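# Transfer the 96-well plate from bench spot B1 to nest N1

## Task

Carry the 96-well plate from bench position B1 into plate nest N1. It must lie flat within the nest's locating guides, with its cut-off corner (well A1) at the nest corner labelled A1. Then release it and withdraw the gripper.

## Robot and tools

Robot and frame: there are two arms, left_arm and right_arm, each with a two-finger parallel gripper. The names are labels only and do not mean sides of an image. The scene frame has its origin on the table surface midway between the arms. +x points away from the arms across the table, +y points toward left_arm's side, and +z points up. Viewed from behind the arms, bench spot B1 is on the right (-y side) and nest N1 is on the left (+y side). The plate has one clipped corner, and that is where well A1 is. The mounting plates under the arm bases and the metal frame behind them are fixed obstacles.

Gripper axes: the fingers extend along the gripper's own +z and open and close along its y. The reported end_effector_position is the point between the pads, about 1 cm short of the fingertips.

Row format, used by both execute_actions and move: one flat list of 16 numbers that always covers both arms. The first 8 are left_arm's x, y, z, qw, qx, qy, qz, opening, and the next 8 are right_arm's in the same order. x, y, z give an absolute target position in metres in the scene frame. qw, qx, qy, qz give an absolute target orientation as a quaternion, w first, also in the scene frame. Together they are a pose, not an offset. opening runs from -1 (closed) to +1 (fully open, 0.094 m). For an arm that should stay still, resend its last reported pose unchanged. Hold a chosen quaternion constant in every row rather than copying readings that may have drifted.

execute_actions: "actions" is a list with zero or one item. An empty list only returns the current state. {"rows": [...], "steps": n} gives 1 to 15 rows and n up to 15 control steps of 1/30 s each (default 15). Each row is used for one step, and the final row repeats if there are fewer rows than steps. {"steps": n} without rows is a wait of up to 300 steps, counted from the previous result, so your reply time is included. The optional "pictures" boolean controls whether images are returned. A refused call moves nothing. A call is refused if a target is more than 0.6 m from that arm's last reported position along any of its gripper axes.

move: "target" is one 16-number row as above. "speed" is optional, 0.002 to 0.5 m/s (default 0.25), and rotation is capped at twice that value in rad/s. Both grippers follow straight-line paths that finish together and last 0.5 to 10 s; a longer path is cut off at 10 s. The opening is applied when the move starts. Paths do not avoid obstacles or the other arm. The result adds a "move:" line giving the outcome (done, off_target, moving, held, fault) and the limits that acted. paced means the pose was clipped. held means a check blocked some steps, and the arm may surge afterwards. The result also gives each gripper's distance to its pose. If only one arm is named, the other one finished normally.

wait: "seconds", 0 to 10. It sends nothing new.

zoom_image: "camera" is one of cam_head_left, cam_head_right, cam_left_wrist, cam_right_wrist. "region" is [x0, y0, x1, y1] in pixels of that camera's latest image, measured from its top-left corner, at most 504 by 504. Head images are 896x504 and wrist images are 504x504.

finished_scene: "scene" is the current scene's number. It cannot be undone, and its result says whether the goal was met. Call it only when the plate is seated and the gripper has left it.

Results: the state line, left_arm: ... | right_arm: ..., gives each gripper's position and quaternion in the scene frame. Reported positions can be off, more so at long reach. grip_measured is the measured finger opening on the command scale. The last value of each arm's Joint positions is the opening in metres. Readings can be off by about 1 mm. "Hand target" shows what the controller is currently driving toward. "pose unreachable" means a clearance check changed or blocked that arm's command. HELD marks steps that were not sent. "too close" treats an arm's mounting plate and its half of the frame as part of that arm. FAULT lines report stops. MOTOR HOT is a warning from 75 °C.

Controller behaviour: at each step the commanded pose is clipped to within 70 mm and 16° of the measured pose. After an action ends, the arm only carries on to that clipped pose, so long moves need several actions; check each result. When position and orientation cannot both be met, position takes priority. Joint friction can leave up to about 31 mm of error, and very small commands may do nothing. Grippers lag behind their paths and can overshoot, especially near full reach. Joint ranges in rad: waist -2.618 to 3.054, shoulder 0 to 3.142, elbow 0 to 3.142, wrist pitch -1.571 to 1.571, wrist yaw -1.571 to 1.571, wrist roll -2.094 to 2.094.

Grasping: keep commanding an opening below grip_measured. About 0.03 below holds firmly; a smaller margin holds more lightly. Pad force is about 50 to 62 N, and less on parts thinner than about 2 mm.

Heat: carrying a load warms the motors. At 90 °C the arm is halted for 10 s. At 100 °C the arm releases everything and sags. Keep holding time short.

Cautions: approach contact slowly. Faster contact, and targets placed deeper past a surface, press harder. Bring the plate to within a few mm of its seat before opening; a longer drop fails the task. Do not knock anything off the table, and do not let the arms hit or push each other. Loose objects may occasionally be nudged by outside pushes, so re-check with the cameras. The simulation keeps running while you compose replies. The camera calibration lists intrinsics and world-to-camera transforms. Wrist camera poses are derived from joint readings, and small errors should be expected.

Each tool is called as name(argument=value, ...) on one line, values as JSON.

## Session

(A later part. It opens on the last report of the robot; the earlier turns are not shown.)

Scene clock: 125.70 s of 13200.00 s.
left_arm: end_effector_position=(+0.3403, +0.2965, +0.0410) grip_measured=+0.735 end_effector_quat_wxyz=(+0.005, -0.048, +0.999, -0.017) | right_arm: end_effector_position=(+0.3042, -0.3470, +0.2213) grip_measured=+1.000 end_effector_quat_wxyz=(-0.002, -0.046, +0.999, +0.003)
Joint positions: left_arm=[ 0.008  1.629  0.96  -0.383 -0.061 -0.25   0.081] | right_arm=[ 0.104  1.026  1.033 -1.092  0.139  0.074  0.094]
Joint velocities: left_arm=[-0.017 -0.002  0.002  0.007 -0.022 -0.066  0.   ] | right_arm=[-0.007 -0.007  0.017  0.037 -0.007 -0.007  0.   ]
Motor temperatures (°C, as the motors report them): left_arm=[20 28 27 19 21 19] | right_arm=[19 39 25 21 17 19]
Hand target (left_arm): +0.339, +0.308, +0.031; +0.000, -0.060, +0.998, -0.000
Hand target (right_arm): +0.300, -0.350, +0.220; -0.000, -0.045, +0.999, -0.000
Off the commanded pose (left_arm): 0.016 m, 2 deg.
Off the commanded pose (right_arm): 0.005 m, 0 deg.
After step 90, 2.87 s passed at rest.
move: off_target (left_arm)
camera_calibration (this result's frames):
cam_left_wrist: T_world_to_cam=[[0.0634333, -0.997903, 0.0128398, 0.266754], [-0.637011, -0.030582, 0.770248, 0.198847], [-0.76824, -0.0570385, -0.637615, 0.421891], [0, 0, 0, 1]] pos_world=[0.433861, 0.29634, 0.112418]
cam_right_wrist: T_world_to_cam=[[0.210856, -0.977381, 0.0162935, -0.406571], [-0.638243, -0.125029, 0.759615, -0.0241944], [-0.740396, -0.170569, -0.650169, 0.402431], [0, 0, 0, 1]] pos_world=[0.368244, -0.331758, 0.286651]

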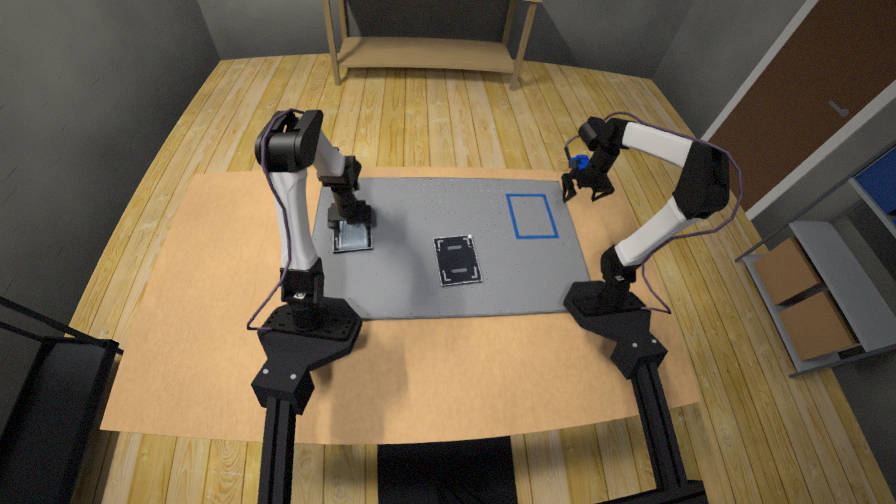

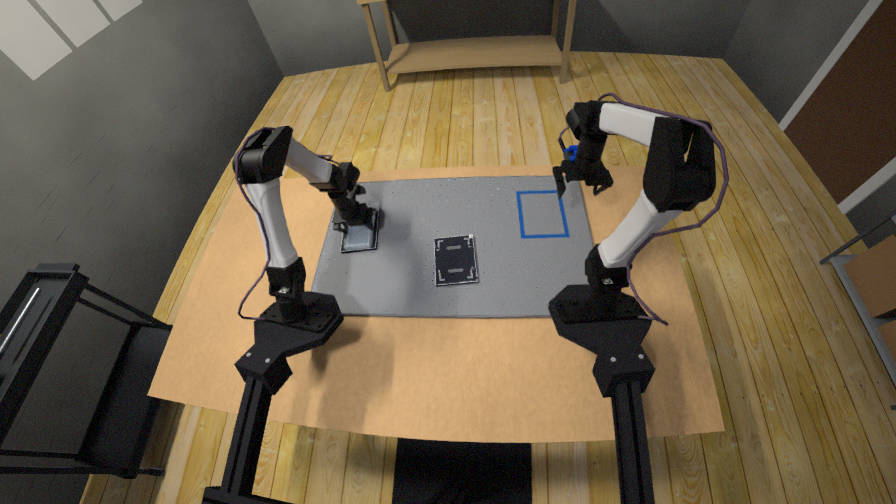

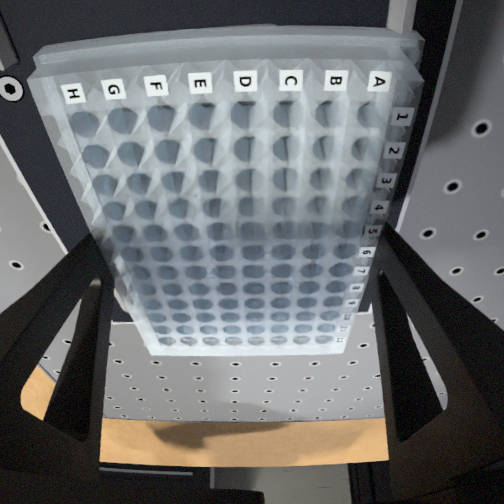

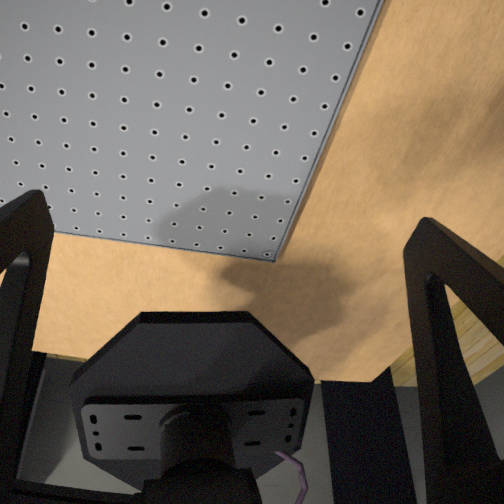

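move(target=[0.345,0.312,0.045,0,-0.06,0.998,0,0.72,0.30,-0.35,0.22,0,-0.045,0.999,0,1], speed=0.01)

zoom_image(camera="cam_head_left", region=[310,190,400,260])

Scene clock: 130.67 s of 13200.00 s.
left_arm: end_effector_position=(+0.3395, +0.3026, +0.0416) grip_measured=+0.735 end_effector_quat_wxyz=(-0.001, -0.054, +0.998, -0.013) | right_arm: end_effector_position=(+0.3042, -0.3470, +0.2213) grip_measured=+1.000 end_effector_quat_wxyz=(-0.002, -0.046, +0.999, +0.003)
Joint positions: left_arm=[ 0.024  1.629  0.967 -0.403 -0.058 -0.249  0.081] | right_arm=[ 0.104  1.026  1.033 -1.092  0.139  0.074  0.094]
Joint velocities: left_arm=[ 0.017  0.002  0.002  0.022 -0.007 -0.066  0.   ] | right_arm=[ 0.007 -0.007  0.002  0.007 -0.022 -0.007  0.   ]
Motor temperatures (°C, as the motors report them): left_arm=[20 28 27 19 21 19] | right_arm=[19 38 25 21 17 19]
Hand target (left_arm): +0.345, +0.312, +0.045; +0.001, -0.060, +0.998, -0.000
Hand target (right_arm): +0.300, -0.350, +0.220; -0.000, -0.045, +0.999, -0.000
Off the commanded pose (left_arm): 0.011 m, 2 deg.
Off the commanded pose (right_arm): 0.005 m, 0 deg.
move: off_target (left_arm)
camera_calibration (this result's frames):
cam_left_wrist: T_world_to_cam=[[0.0751604, -0.997157, 0.0053883, 0.269027], [-0.626862, -0.0430458, 0.777941, 0.198082], [-0.775497, -0.061848, -0.628315, 0.425548], [0, 0, 0, 1]] pos_world=[0.433961, 0.303108, 0.111832]
cam_right_wrist: T_world_to_cam=[[0.210856, -0.977381, 0.0162935, -0.406571], [-0.638243, -0.125029, 0.759615, -0.0241944], [-0.740396, -0.170569, -0.650169, 0.402431], [0, 0, 0, 1]] pos_world=[0.368244, -0.331758, 0.286651]

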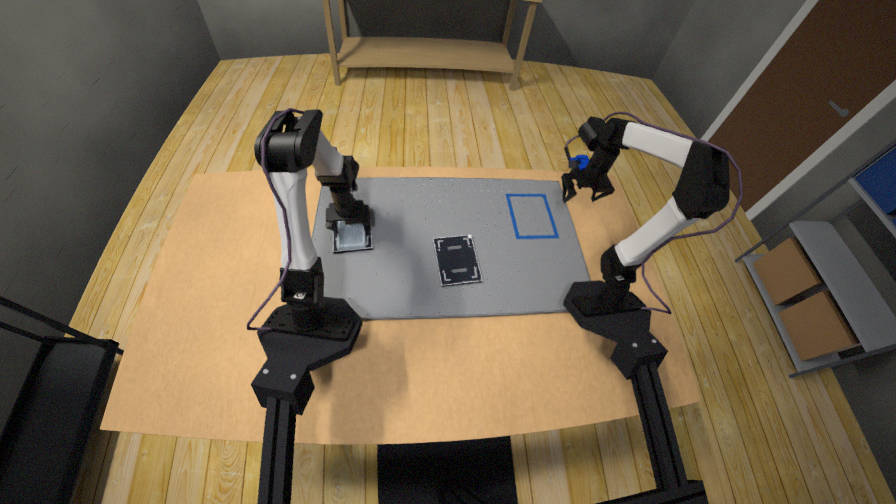

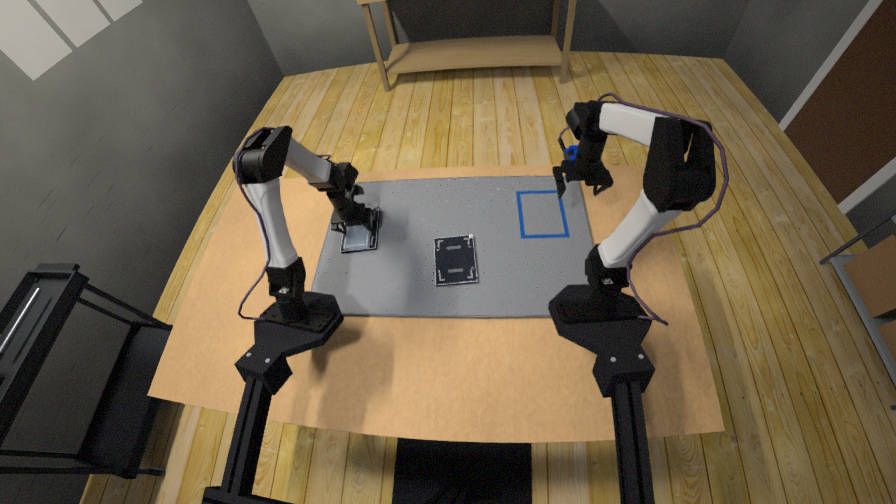

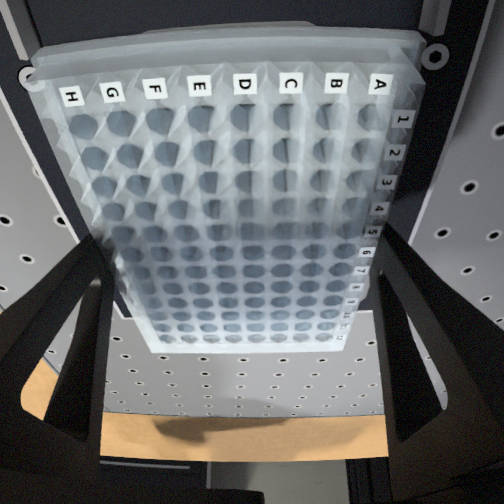

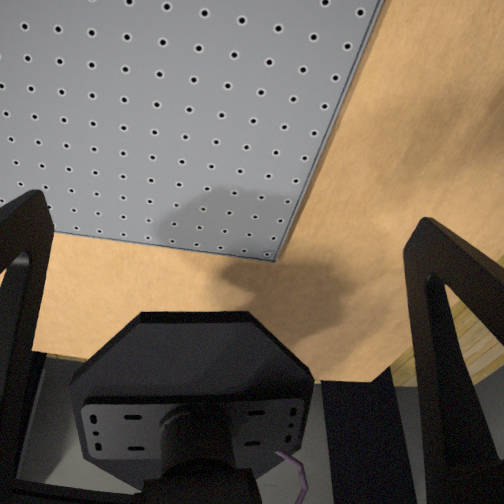

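Region (310, 190, 400, 260) of cam_head_left's 896x504 image, scaled by 5.600, with more detail than that image has.

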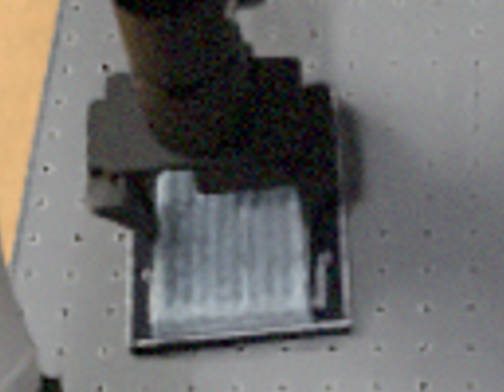

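move(target=[0.358,0.310,0.043,0,-0.06,0.998,0,0.72,0.30,-0.35,0.22,0,-0.045,0.999,0,1], speed=0.008)

zoom_image(camera="cam_head_left", region=[310,190,400,260])

Scene clock: 137.17 s of 13200.00 s.
left_arm: end_effector_position=(+0.3561, +0.3050, +0.0441) grip_measured=+0.735 end_effector_quat_wxyz=(+0.005, -0.058, +0.998, -0.008) | right_arm: end_effector_position=(+0.3042, -0.3470, +0.2213) grip_measured=+1.000 end_effector_quat_wxyz=(-0.002, -0.046, +0.999, +0.003)
Joint positions: left_arm=[ 0.032  1.654  1.032 -0.432 -0.067 -0.249  0.081] | right_arm=[ 0.104  1.026  1.033 -1.092  0.139  0.074  0.094]
Joint velocities: left_arm=[ 0.007 -0.007  0.012 -0.022 -0.051 -0.022 -0.001] | right_arm=[ 0.007  0.007 -0.002 -0.022 -0.11   0.051  0.   ]
Motor temperatures (°C, as the motors report them): left_arm=[20 29 27 19 21 19] | right_arm=[18 38 25 21 17 19]
Hand target (left_arm): +0.358, +0.310, +0.043; +0.001, -0.060, +0.998, -0.000
Hand target (right_arm): +0.300, -0.350, +0.220; -0.000, -0.045, +0.999, -0.000
Off the commanded pose (left_arm): 0.005 m, 1 deg.
Off the commanded pose (right_arm): 0.005 m, 0 deg.
After step 90, 0.77 s passed at rest.
move: done
camera_calibration (this result's frames):
cam_left_wrist: T_world_to_cam=[[0.0824423, -0.996585, -0.00471467, 0.267812], [-0.63589, -0.0562453, 0.769728, 0.214252], [-0.767364, -0.0604601, -0.638355, 0.437222], [0, 0, 0, 1]] pos_world=[0.44967, 0.305382, 0.115449]
cam_right_wrist: T_world_to_cam=[[0.210856, -0.977381, 0.0162935, -0.406571], [-0.638243, -0.125029, 0.759615, -0.0241944], [-0.740396, -0.170569, -0.650169, 0.402431], [0, 0, 0, 1]] pos_world=[0.368244, -0.331758, 0.286651]

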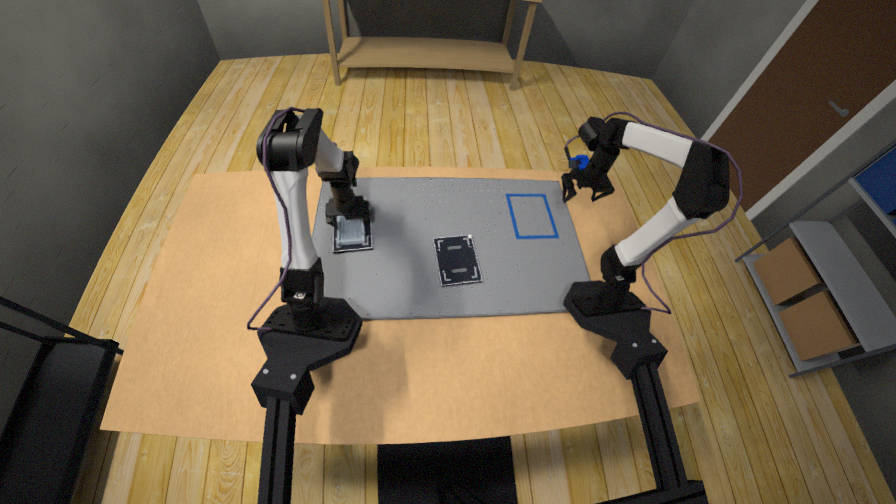

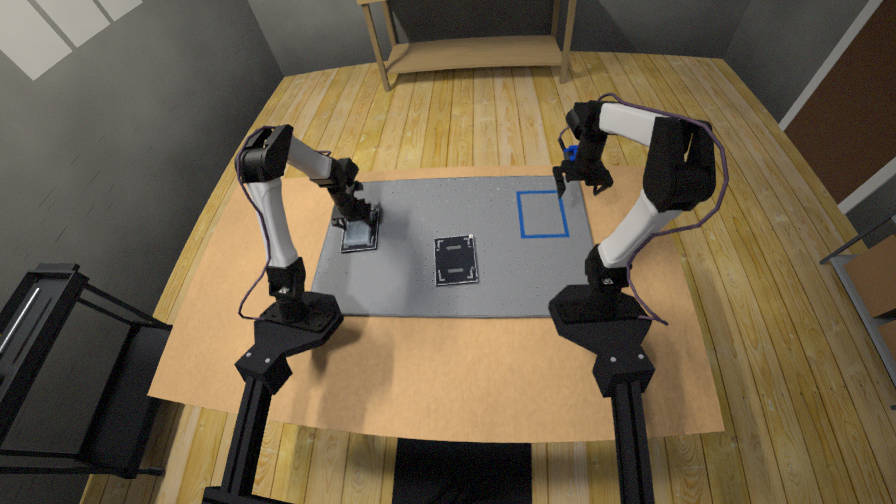

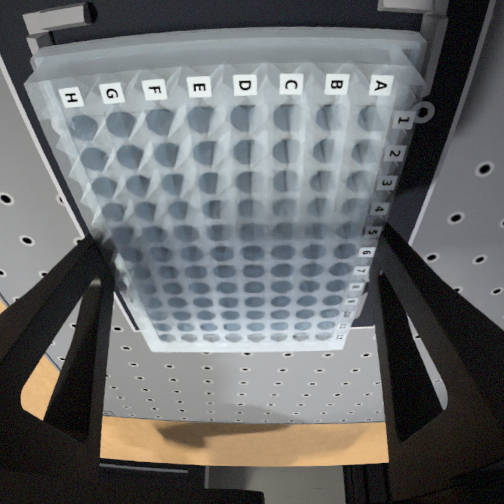

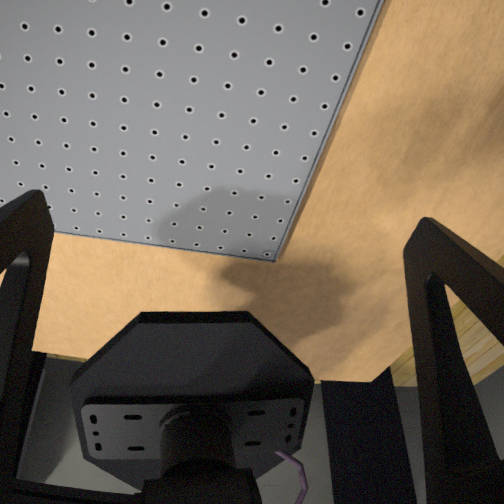

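Region (310, 190, 400, 260) of cam_head_left's 896x504 image, scaled by 5.600, with more detail than that image has.

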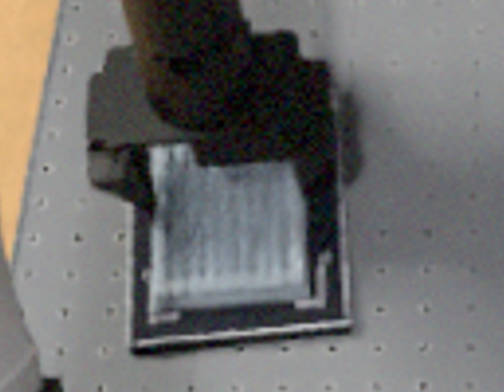

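move(target=[0.352,0.310,0.028,0,-0.06,0.998,0,0.72,0.30,-0.35,0.22,0,-0.045,0.999,0,1], speed=0.006)

zoom_image(camera="cam_head_left", region=[310,190,400,260])

Scene clock: 144.00 s of 13200.00 s.
left_arm: end_effector_position=(+0.3568, +0.3042, +0.0406) grip_measured=+0.735 end_effector_quat_wxyz=(+0.006, -0.058, +0.998, -0.009) | right_arm: end_effector_position=(+0.3042, -0.3470, +0.2213) grip_measured=+1.000 end_effector_quat_wxyz=(-0.002, -0.046, +0.999, +0.003)
Joint positions: left_arm=[ 0.032  1.665  1.032 -0.418 -0.065 -0.249  0.081] | right_arm=[ 0.104  1.026  1.033 -1.092  0.139  0.074  0.094]
Joint velocities: left_arm=[-0.007  0.007 -0.002 -0.022 -0.11  -0.037  0.001] | right_arm=[ 0.007 -0.017 -0.002  0.022  0.007  0.037  0.   ]
Motor temperatures (°C, as the motors report them): left_arm=[20 29 27 19 21 19] | right_arm=[18 38 25 21 17 19]
Hand target (left_arm): +0.351, +0.310, +0.028; -0.000, -0.060, +0.998, +0.000
Hand target (right_arm): +0.300, -0.350, +0.220; -0.000, -0.045, +0.999, -0.000
Off the commanded pose (left_arm): 0.015 m, 1 deg.
Off the commanded pose (right_arm): 0.005 m, 0 deg.
After step 90, 0.73 s passed at rest.
move: off_target (left_arm)
camera_calibration (this result's frames):
cam_left_wrist: T_world_to_cam=[[0.0825984, -0.996581, -0.00198799, 0.266793], [-0.637386, -0.054361, 0.768624, 0.217352], [-0.766104, -0.06222, -0.639697, 0.435653], [0, 0, 0, 1]] pos_world=[0.450256, 0.304803, 0.112155]
cam_right_wrist: T_world_to_cam=[[0.210856, -0.977381, 0.0162935, -0.406571], [-0.638243, -0.125029, 0.759615, -0.0241944], [-0.740396, -0.170569, -0.650169, 0.402431], [0, 0, 0, 1]] pos_world=[0.368244, -0.331758, 0.286651]

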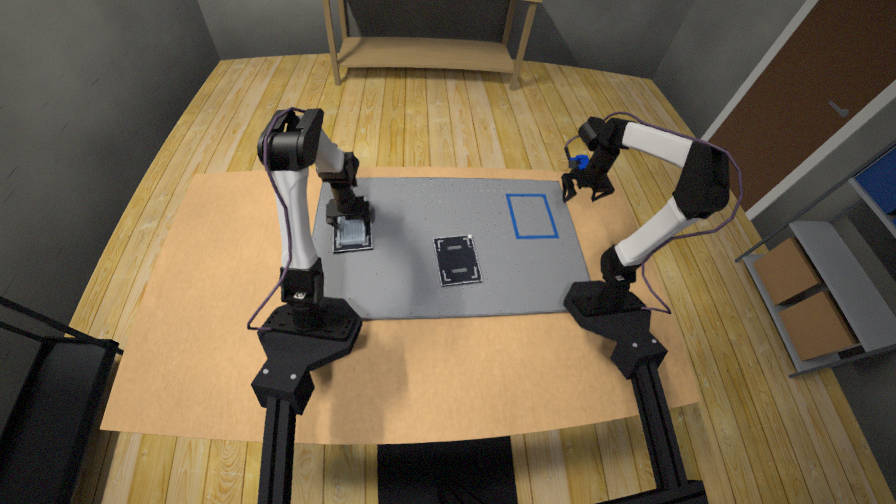

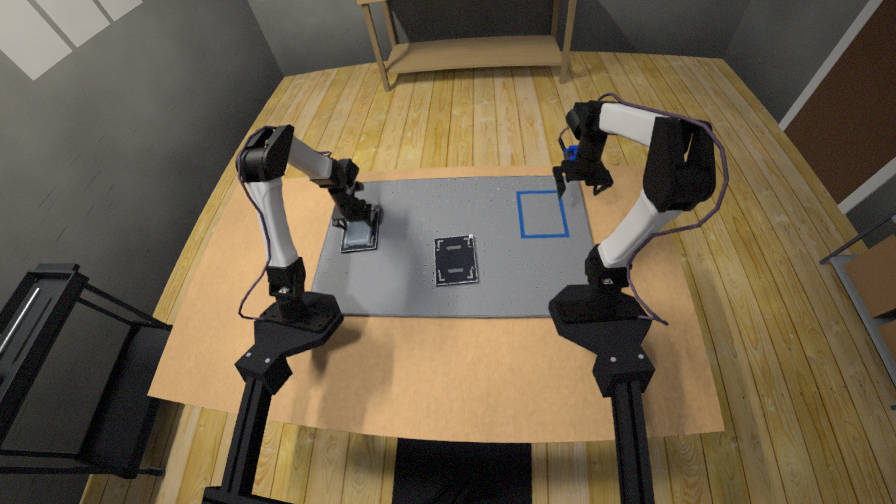

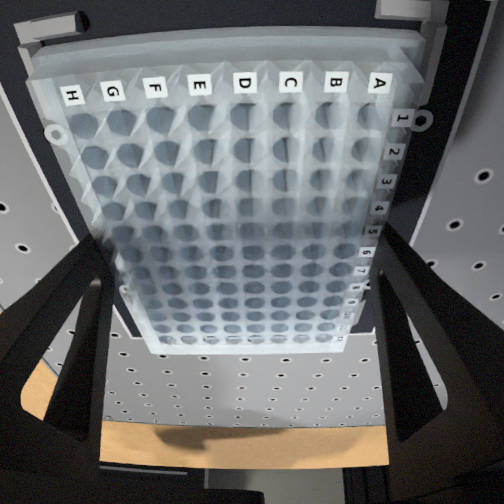

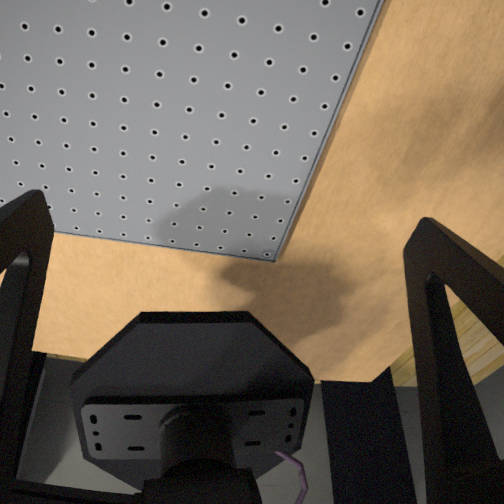

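Region (310, 190, 400, 260) of cam_head_left's 896x504 image, scaled by 5.600, with more detail than that image has.

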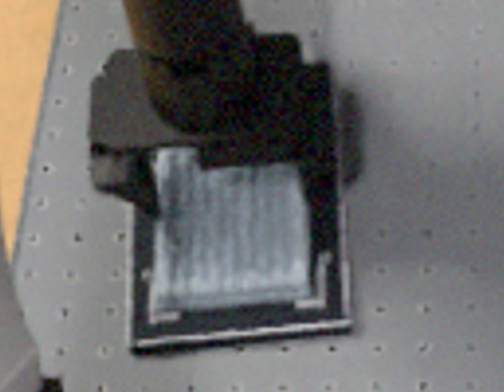

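move(target=[0.350,0.310,0.016,0,-0.06,0.998,0,0.72,0.30,-0.35,0.22,0,-0.045,0.999,0,1], speed=0.005)

zoom_image(camera="cam_head_left", region=[310,190,400,260])

Scene clock: 152.13 s of 13200.00 s.
left_arm: end_effector_position=(+0.3571, +0.3038, +0.0390) grip_measured=+0.735 end_effector_quat_wxyz=(+0.007, -0.059, +0.998, -0.010) | right_arm: end_effector_position=(+0.3042, -0.3470, +0.2213) grip_measured=+1.000 end_effector_quat_wxyz=(-0.002, -0.046, +0.999, +0.003)
Joint positions: left_arm=[ 0.032  1.671  1.032 -0.411 -0.063 -0.251  0.081] | right_arm=[ 0.104  1.026  1.033 -1.092  0.139  0.074  0.094]
Joint velocities: left_arm=[ 0.017 -0.002 -0.017 -0.007  0.007 -0.037 -0.   ] | right_arm=[-0.002 -0.007 -0.007 -0.007 -0.007  0.007  0.   ]
Motor temperatures (°C, as the motors report them): left_arm=[20 29 27 20 21 19] | right_arm=[18 37 25 21 17 19]
Hand target (left_arm): +0.349, +0.310, +0.018; -0.001, -0.060, +0.998, +0.000
Hand target (right_arm): +0.300, -0.350, +0.220; -0.000, -0.045, +0.999, -0.000
Off the commanded pose (left_arm): 0.025 m, 1 deg.
Off the commanded pose (right_arm): 0.005 m, 0 deg.
move: off_target (left_arm)
camera_calibration (this result's frames):
cam_left_wrist: T_world_to_cam=[[0.0849461, -0.996386, -0.000222664, 0.265355], [-0.637939, -0.0545587, 0.768152, 0.219062], [-0.765388, -0.0651095, -0.640268, 0.435488], [0, 0, 0, 1]] pos_world=[0.450524, 0.304702, 0.110615]
cam_right_wrist: T_world_to_cam=[[0.210856, -0.977381, 0.0162935, -0.406571], [-0.638243, -0.125029, 0.759615, -0.0241944], [-0.740396, -0.170569, -0.650169, 0.402431], [0, 0, 0, 1]] pos_world=[0.368244, -0.331758, 0.286651]

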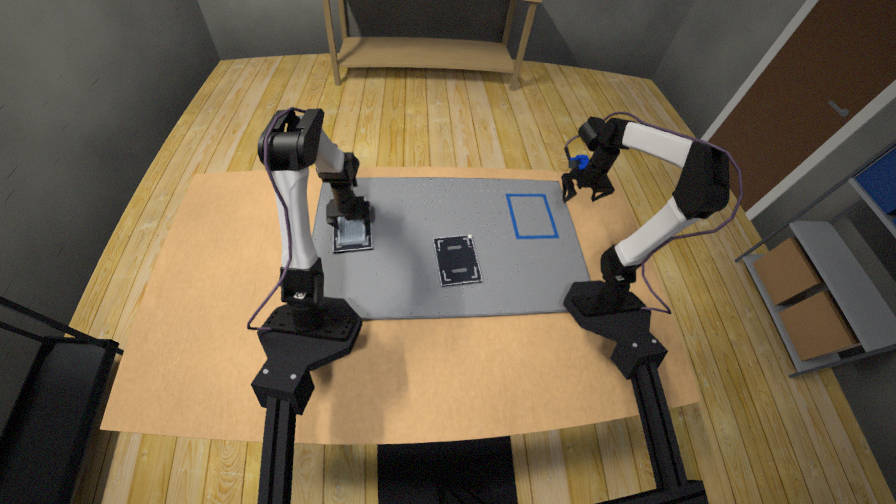

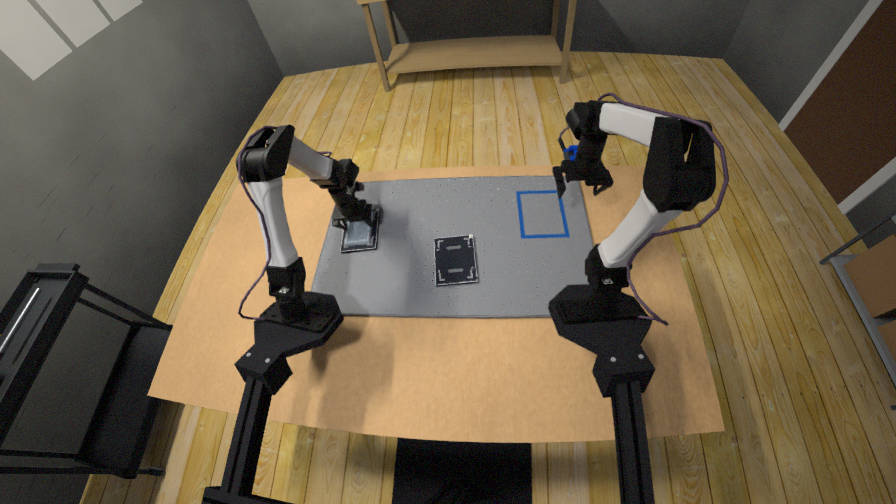

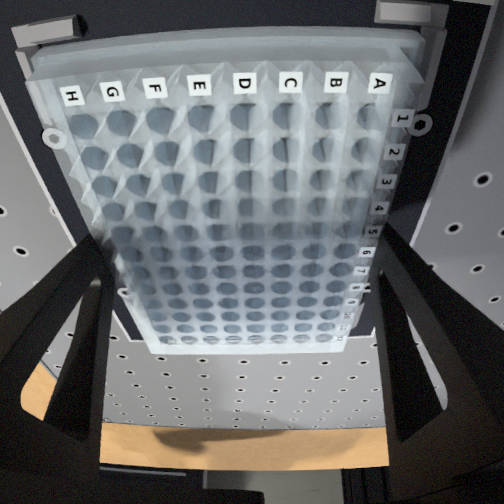

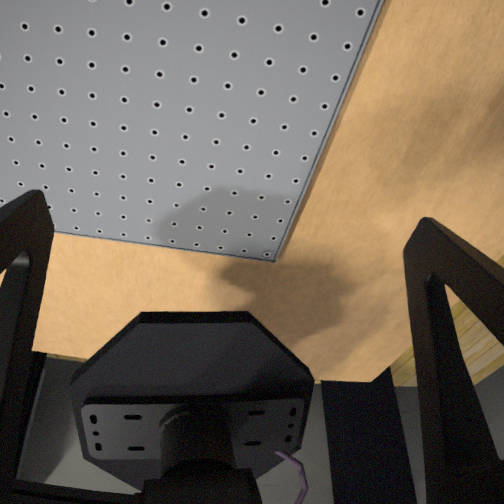

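Region (310, 190, 400, 260) of cam_head_left's 896x504 image, scaled by 5.600, with more detail than that image has.

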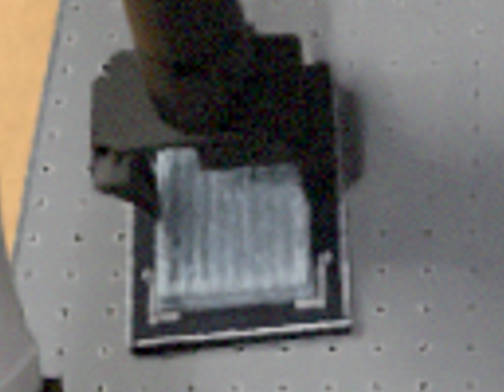

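move(target=[0.355,0.306,0.03,0,-0.06,0.998,0,1,0.30,-0.35,0.22,0,-0.045,0.999,0,1], speed=0.005)

move(target=[0.355,0.306,0.13,0,-0.06,0.998,0,1,0.30,-0.35,0.22,0,-0.045,0.999,0,1], speed=0.06)

move(target=[0.30,0.45,0.25,0,-0.06,0.998,0,1,0.30,-0.35,0.22,0,-0.045,0.999,0,1], speed=0.15)

zoom_image(camera="cam_head_left", region=[310,190,400,260])

zoom_image(camera="cam_head_right", region=[320,190,410,260])

Scene clock: 159.03 s of 13200.00 s.
left_arm: end_effector_position=(+0.3543, +0.3054, +0.0352) grip_measured=+1.000 end_effector_quat_wxyz=(+0.001, -0.058, +0.998, -0.005) | right_arm: end_effector_position=(+0.3042, -0.3470, +0.2213) grip_measured=+1.000 end_effector_quat_wxyz=(-0.002, -0.046, +0.999, +0.003)
Joint positions: left_arm=[ 0.032  1.683  1.032 -0.413 -0.072 -0.251  0.094] | right_arm=[ 0.104  1.026  1.033 -1.092  0.139  0.074  0.094]
Joint velocities: left_arm=[-0.017  0.007 -0.002  0.007 -0.007 -0.007  0.   ] | right_arm=[ 0.002  0.002 -0.017 -0.037 -0.037  0.022  0.   ]
Motor temperatures (°C, as the motors report them): left_arm=[20 28 27 20 21 19] | right_arm=[18 37 25 21 17 19]
Hand target (left_arm): +0.355, +0.306, +0.030; -0.000, -0.060, +0.998, -0.000
Hand target (right_arm): +0.300, -0.350, +0.220; -0.000, -0.045, +0.999, -0.000
Off the commanded pose (left_arm): 0.005 m, 1 deg.
Off the commanded pose (right_arm): 0.005 m, 0 deg.
After step 90, 1.27 s passed at rest.
move: done
camera_calibration (this result's frames):
cam_left_wrist: T_world_to_cam=[[0.0838974, -0.996406, -0.0116782, 0.267979], [-0.62872, -0.0620234, 0.775154, 0.218986], [-0.773093, -0.0576911, -0.631664, 0.431132], [0, 0, 0, 1]] pos_world=[0.448503, 0.305471, 0.105712]
cam_right_wrist: T_world_to_cam=[[0.210856, -0.977381, 0.0162935, -0.406571], [-0.638243, -0.125029, 0.759615, -0.0241944], [-0.740396, -0.170569, -0.650169, 0.402431], [0, 0, 0, 1]] pos_world=[0.368244, -0.331758, 0.286651]

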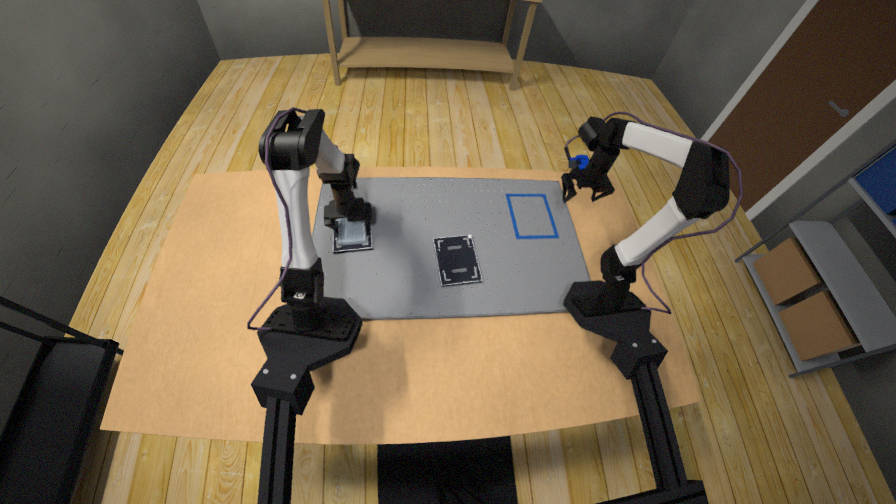

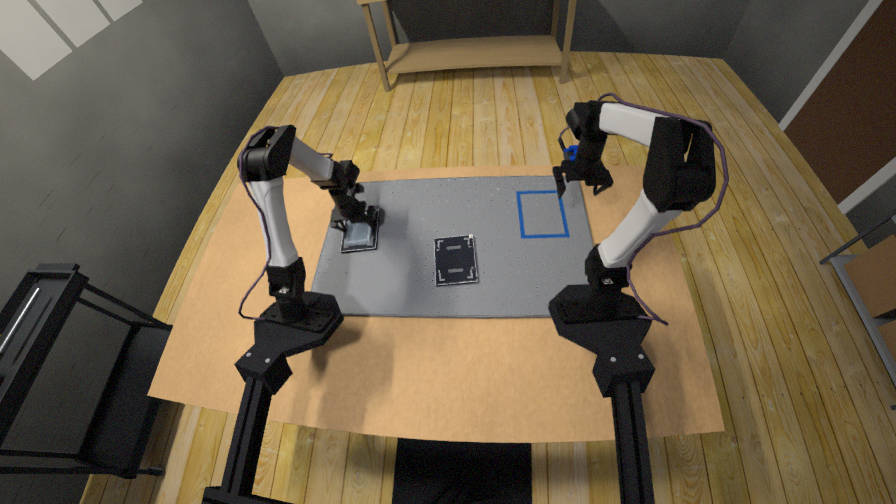

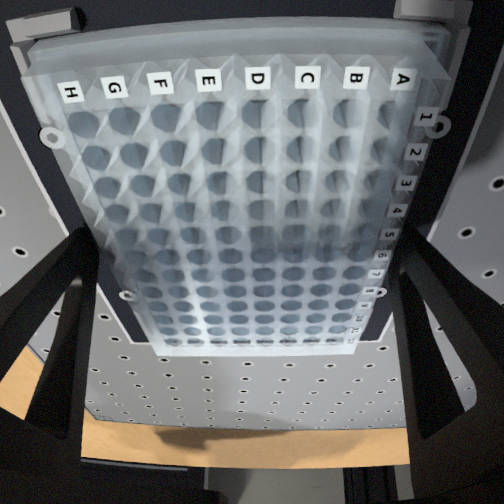

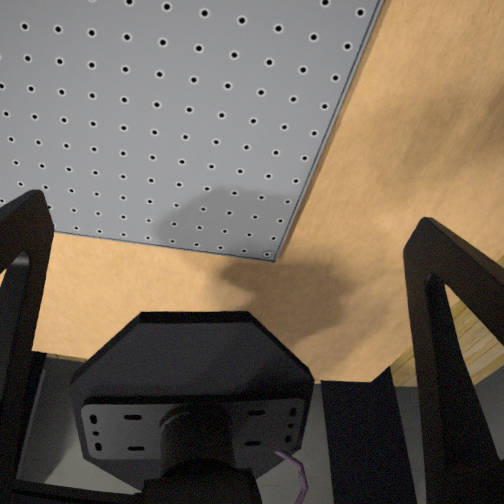

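Scene clock: 161.13 s of 13200.00 s.
left_arm: end_effector_position=(+0.3510, +0.3083, +0.1220) grip_measured=+1.000 end_effector_quat_wxyz=(-0.008, -0.059, +0.998, -0.000) | right_arm: end_effector_position=(+0.3042, -0.3470, +0.2213) grip_measured=+1.000 end_effector_quat_wxyz=(-0.002, -0.046, +0.999, +0.003)
Joint positions: left_arm=[ 0.012  1.453  1.117 -0.748 -0.086 -0.271  0.094] | right_arm=[ 0.104  1.026  1.033 -1.092  0.139  0.074  0.094]
Joint velocities: left_arm=[-0.017 -0.002 -0.007 -0.081  0.007  0.037  0.   ] | right_arm=[-0.017 -0.012  0.002 -0.037  0.095 -0.051  0.   ]
Motor temperatures (°C, as the motors report them): left_arm=[20 29 27 20 21 19] | right_arm=[18 37 25 21 17 19]
Hand target (left_arm): +0.355, +0.306, +0.131; +0.000, -0.060, +0.998, +0.000
Hand target (right_arm): +0.300, -0.350, +0.220; -0.000, -0.045, +0.999, -0.000
Off the commanded pose (left_arm): 0.009 m, 1 deg.
Off the commanded pose (right_arm): 0.005 m, 0 deg.
move: done
camera_calibration (this result's frames):
cam_left_wrist: T_world_to_cam=[[0.0854209, -0.996131, -0.0206515, 0.272672], [-0.614604, -0.0689951, 0.785813, 0.145765], [-0.784197, -0.0544323, -0.61812, 0.484823], [0, 0, 0, 1]] pos_world=[0.446493, 0.308064, 0.190766]
cam_right_wrist: T_world_to_cam=[[0.210856, -0.977381, 0.0162935, -0.406571], [-0.638243, -0.125029, 0.759615, -0.0241944], [-0.740396, -0.170569, -0.650169, 0.402431], [0, 0, 0, 1]] pos_world=[0.368244, -0.331758, 0.286651]

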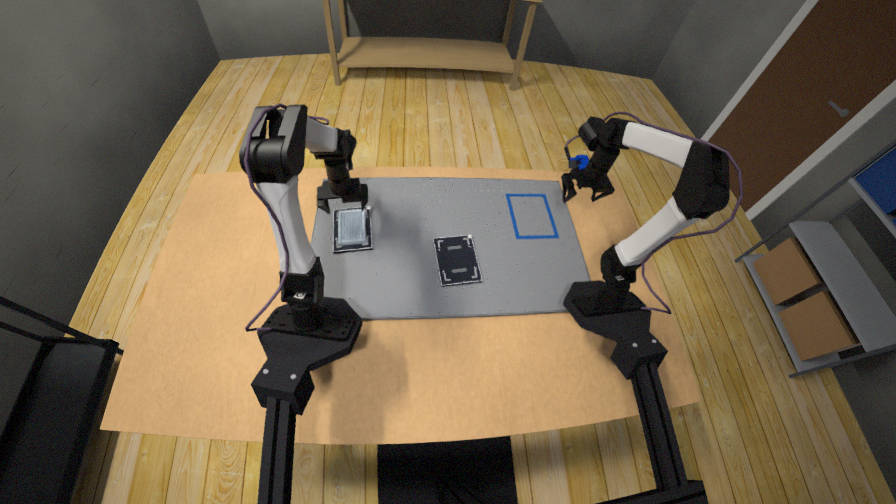

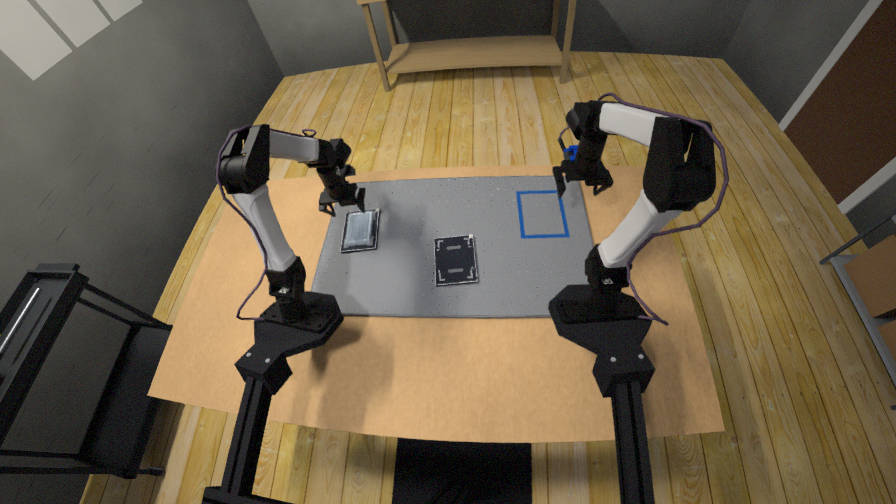

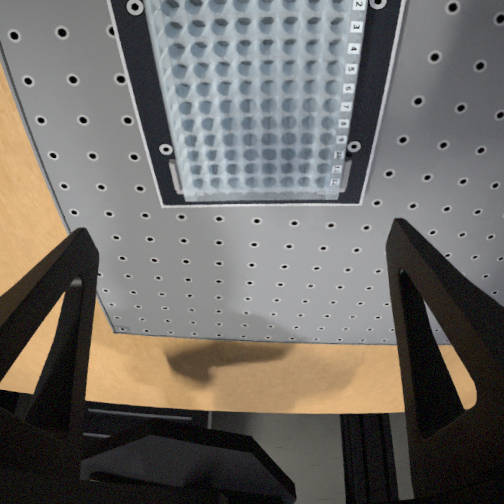

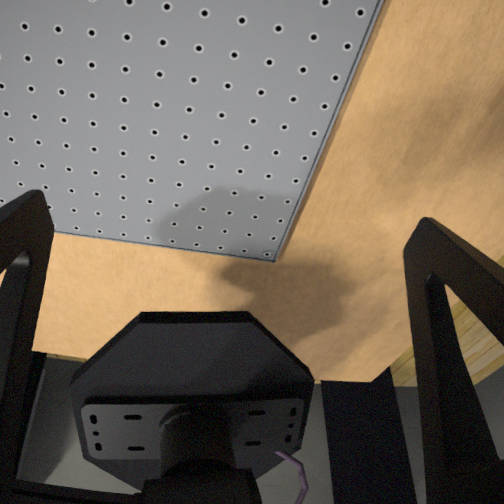

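Scene clock: 163.10 s of 13200.00 s.
left_arm: end_effector_position=(+0.3008, +0.4513, +0.2438) grip_measured=+1.000 end_effector_quat_wxyz=(-0.001, -0.064, +0.998, -0.002) | right_arm: end_effector_position=(+0.3042, -0.3470, +0.2213) grip_measured=+1.000 end_effector_quat_wxyz=(-0.002, -0.046, +0.999, +0.003)
Joint positions: left_arm=[ 0.711  1.175  1.245 -1.192  0.246  0.342  0.094] | right_arm=[ 0.104  1.026  1.033 -1.092  0.139  0.074  0.094]
Joint velocities: left_arm=[-0.022 -0.002  0.012 -0.007  0.007 -0.022  0.   ] | right_arm=[-0.012  0.002  0.017 -0.11  -0.051 -0.022  0.   ]
Motor temperatures (°C, as the motors report them): left_arm=[20 29 27 20 21 19] | right_arm=[18 37 25 21 17 19]
Hand target (left_arm): +0.302, +0.451, +0.251; +0.004, -0.062, +0.998, -0.003
Hand target (right_arm): +0.300, -0.350, +0.220; -0.000, -0.045, +0.999, -0.000
Off the commanded pose (left_arm): 0.006 m, 1 deg.
Off the commanded pose (right_arm): 0.005 m, 0 deg.
move: done
camera_calibration (this result's frames):
cam_left_wrist: T_world_to_cam=[[0.0945397, -0.99539, -0.0161732, 0.417753], [-0.625026, -0.0719927, 0.777277, 0.0355663], [-0.774858, -0.0633748, -0.628951, 0.532418], [0, 0, 0, 1]] pos_world=[0.395284, 0.45213, 0.313976]
cam_right_wrist: T_world_to_cam=[[0.210856, -0.977381, 0.0162935, -0.406571], [-0.638243, -0.125029, 0.759615, -0.0241944], [-0.740396, -0.170569, -0.650169, 0.402431], [0, 0, 0, 1]] pos_world=[0.368244, -0.331758, 0.286651]

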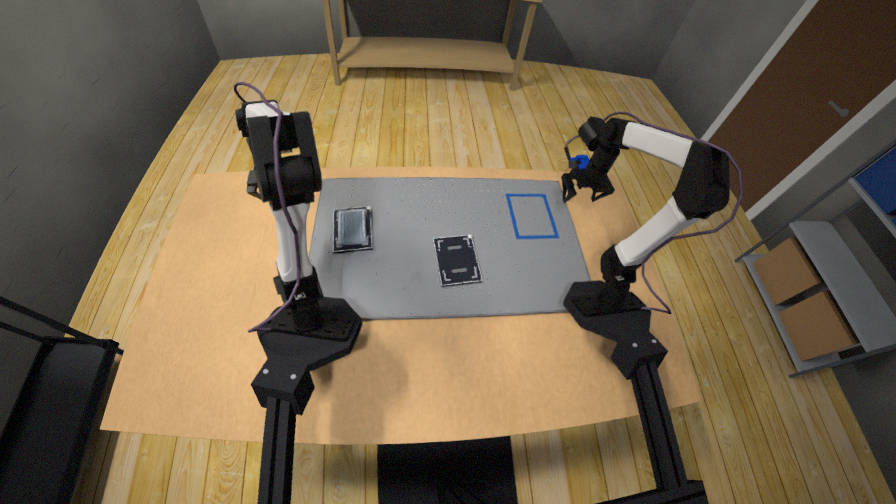

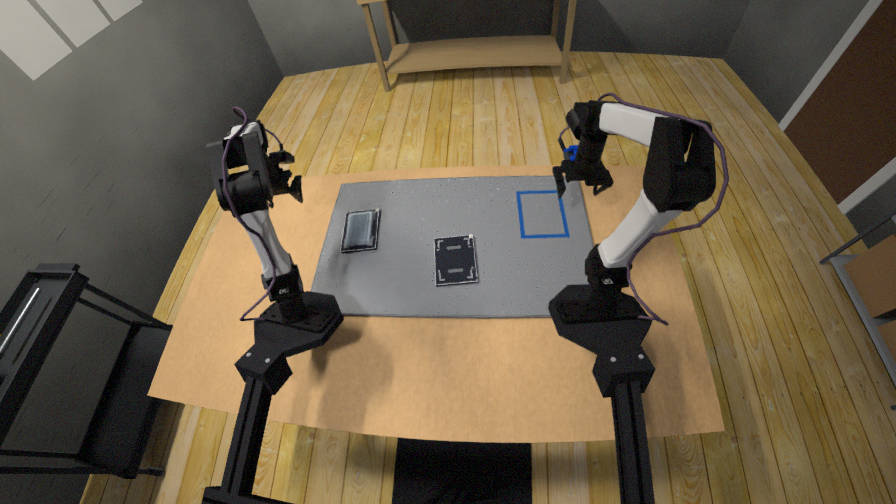

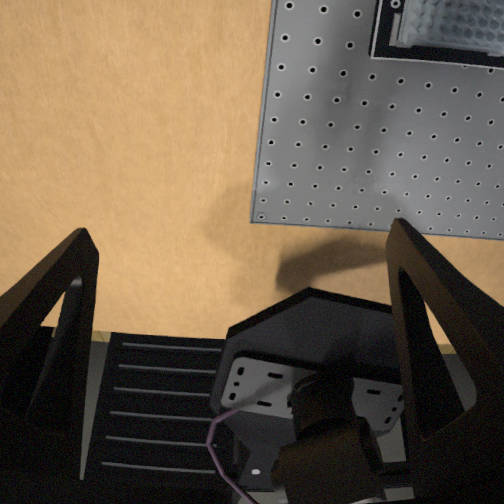

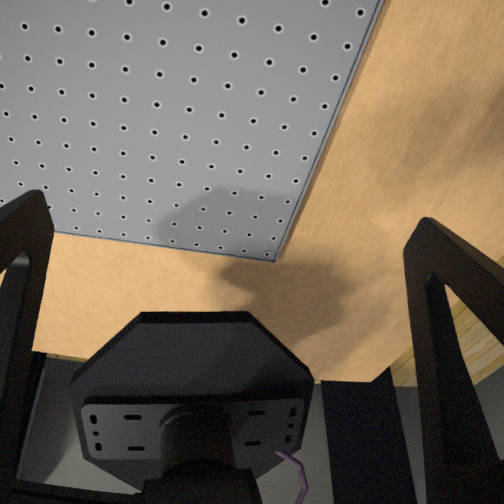

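Region (310, 190, 400, 260) of cam_head_left's 896x504 image, scaled by 5.600, with more detail than that image has.

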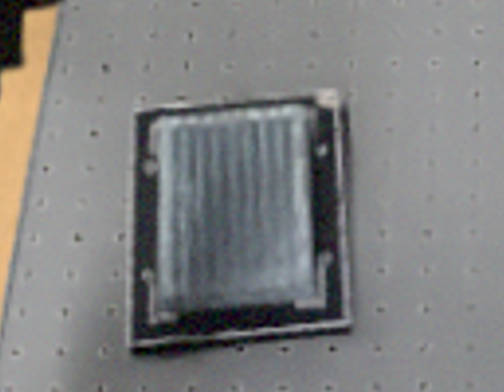

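Region (320, 190, 410, 260) of cam_head_right's 896x504 image, scaled by 5.600, with more detail than that image has.

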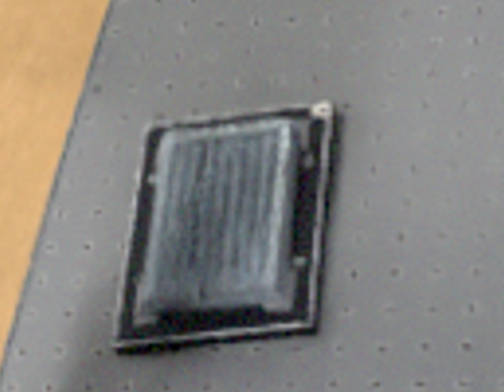

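finished_scene(scene=2)

The scene is finished: the task was done.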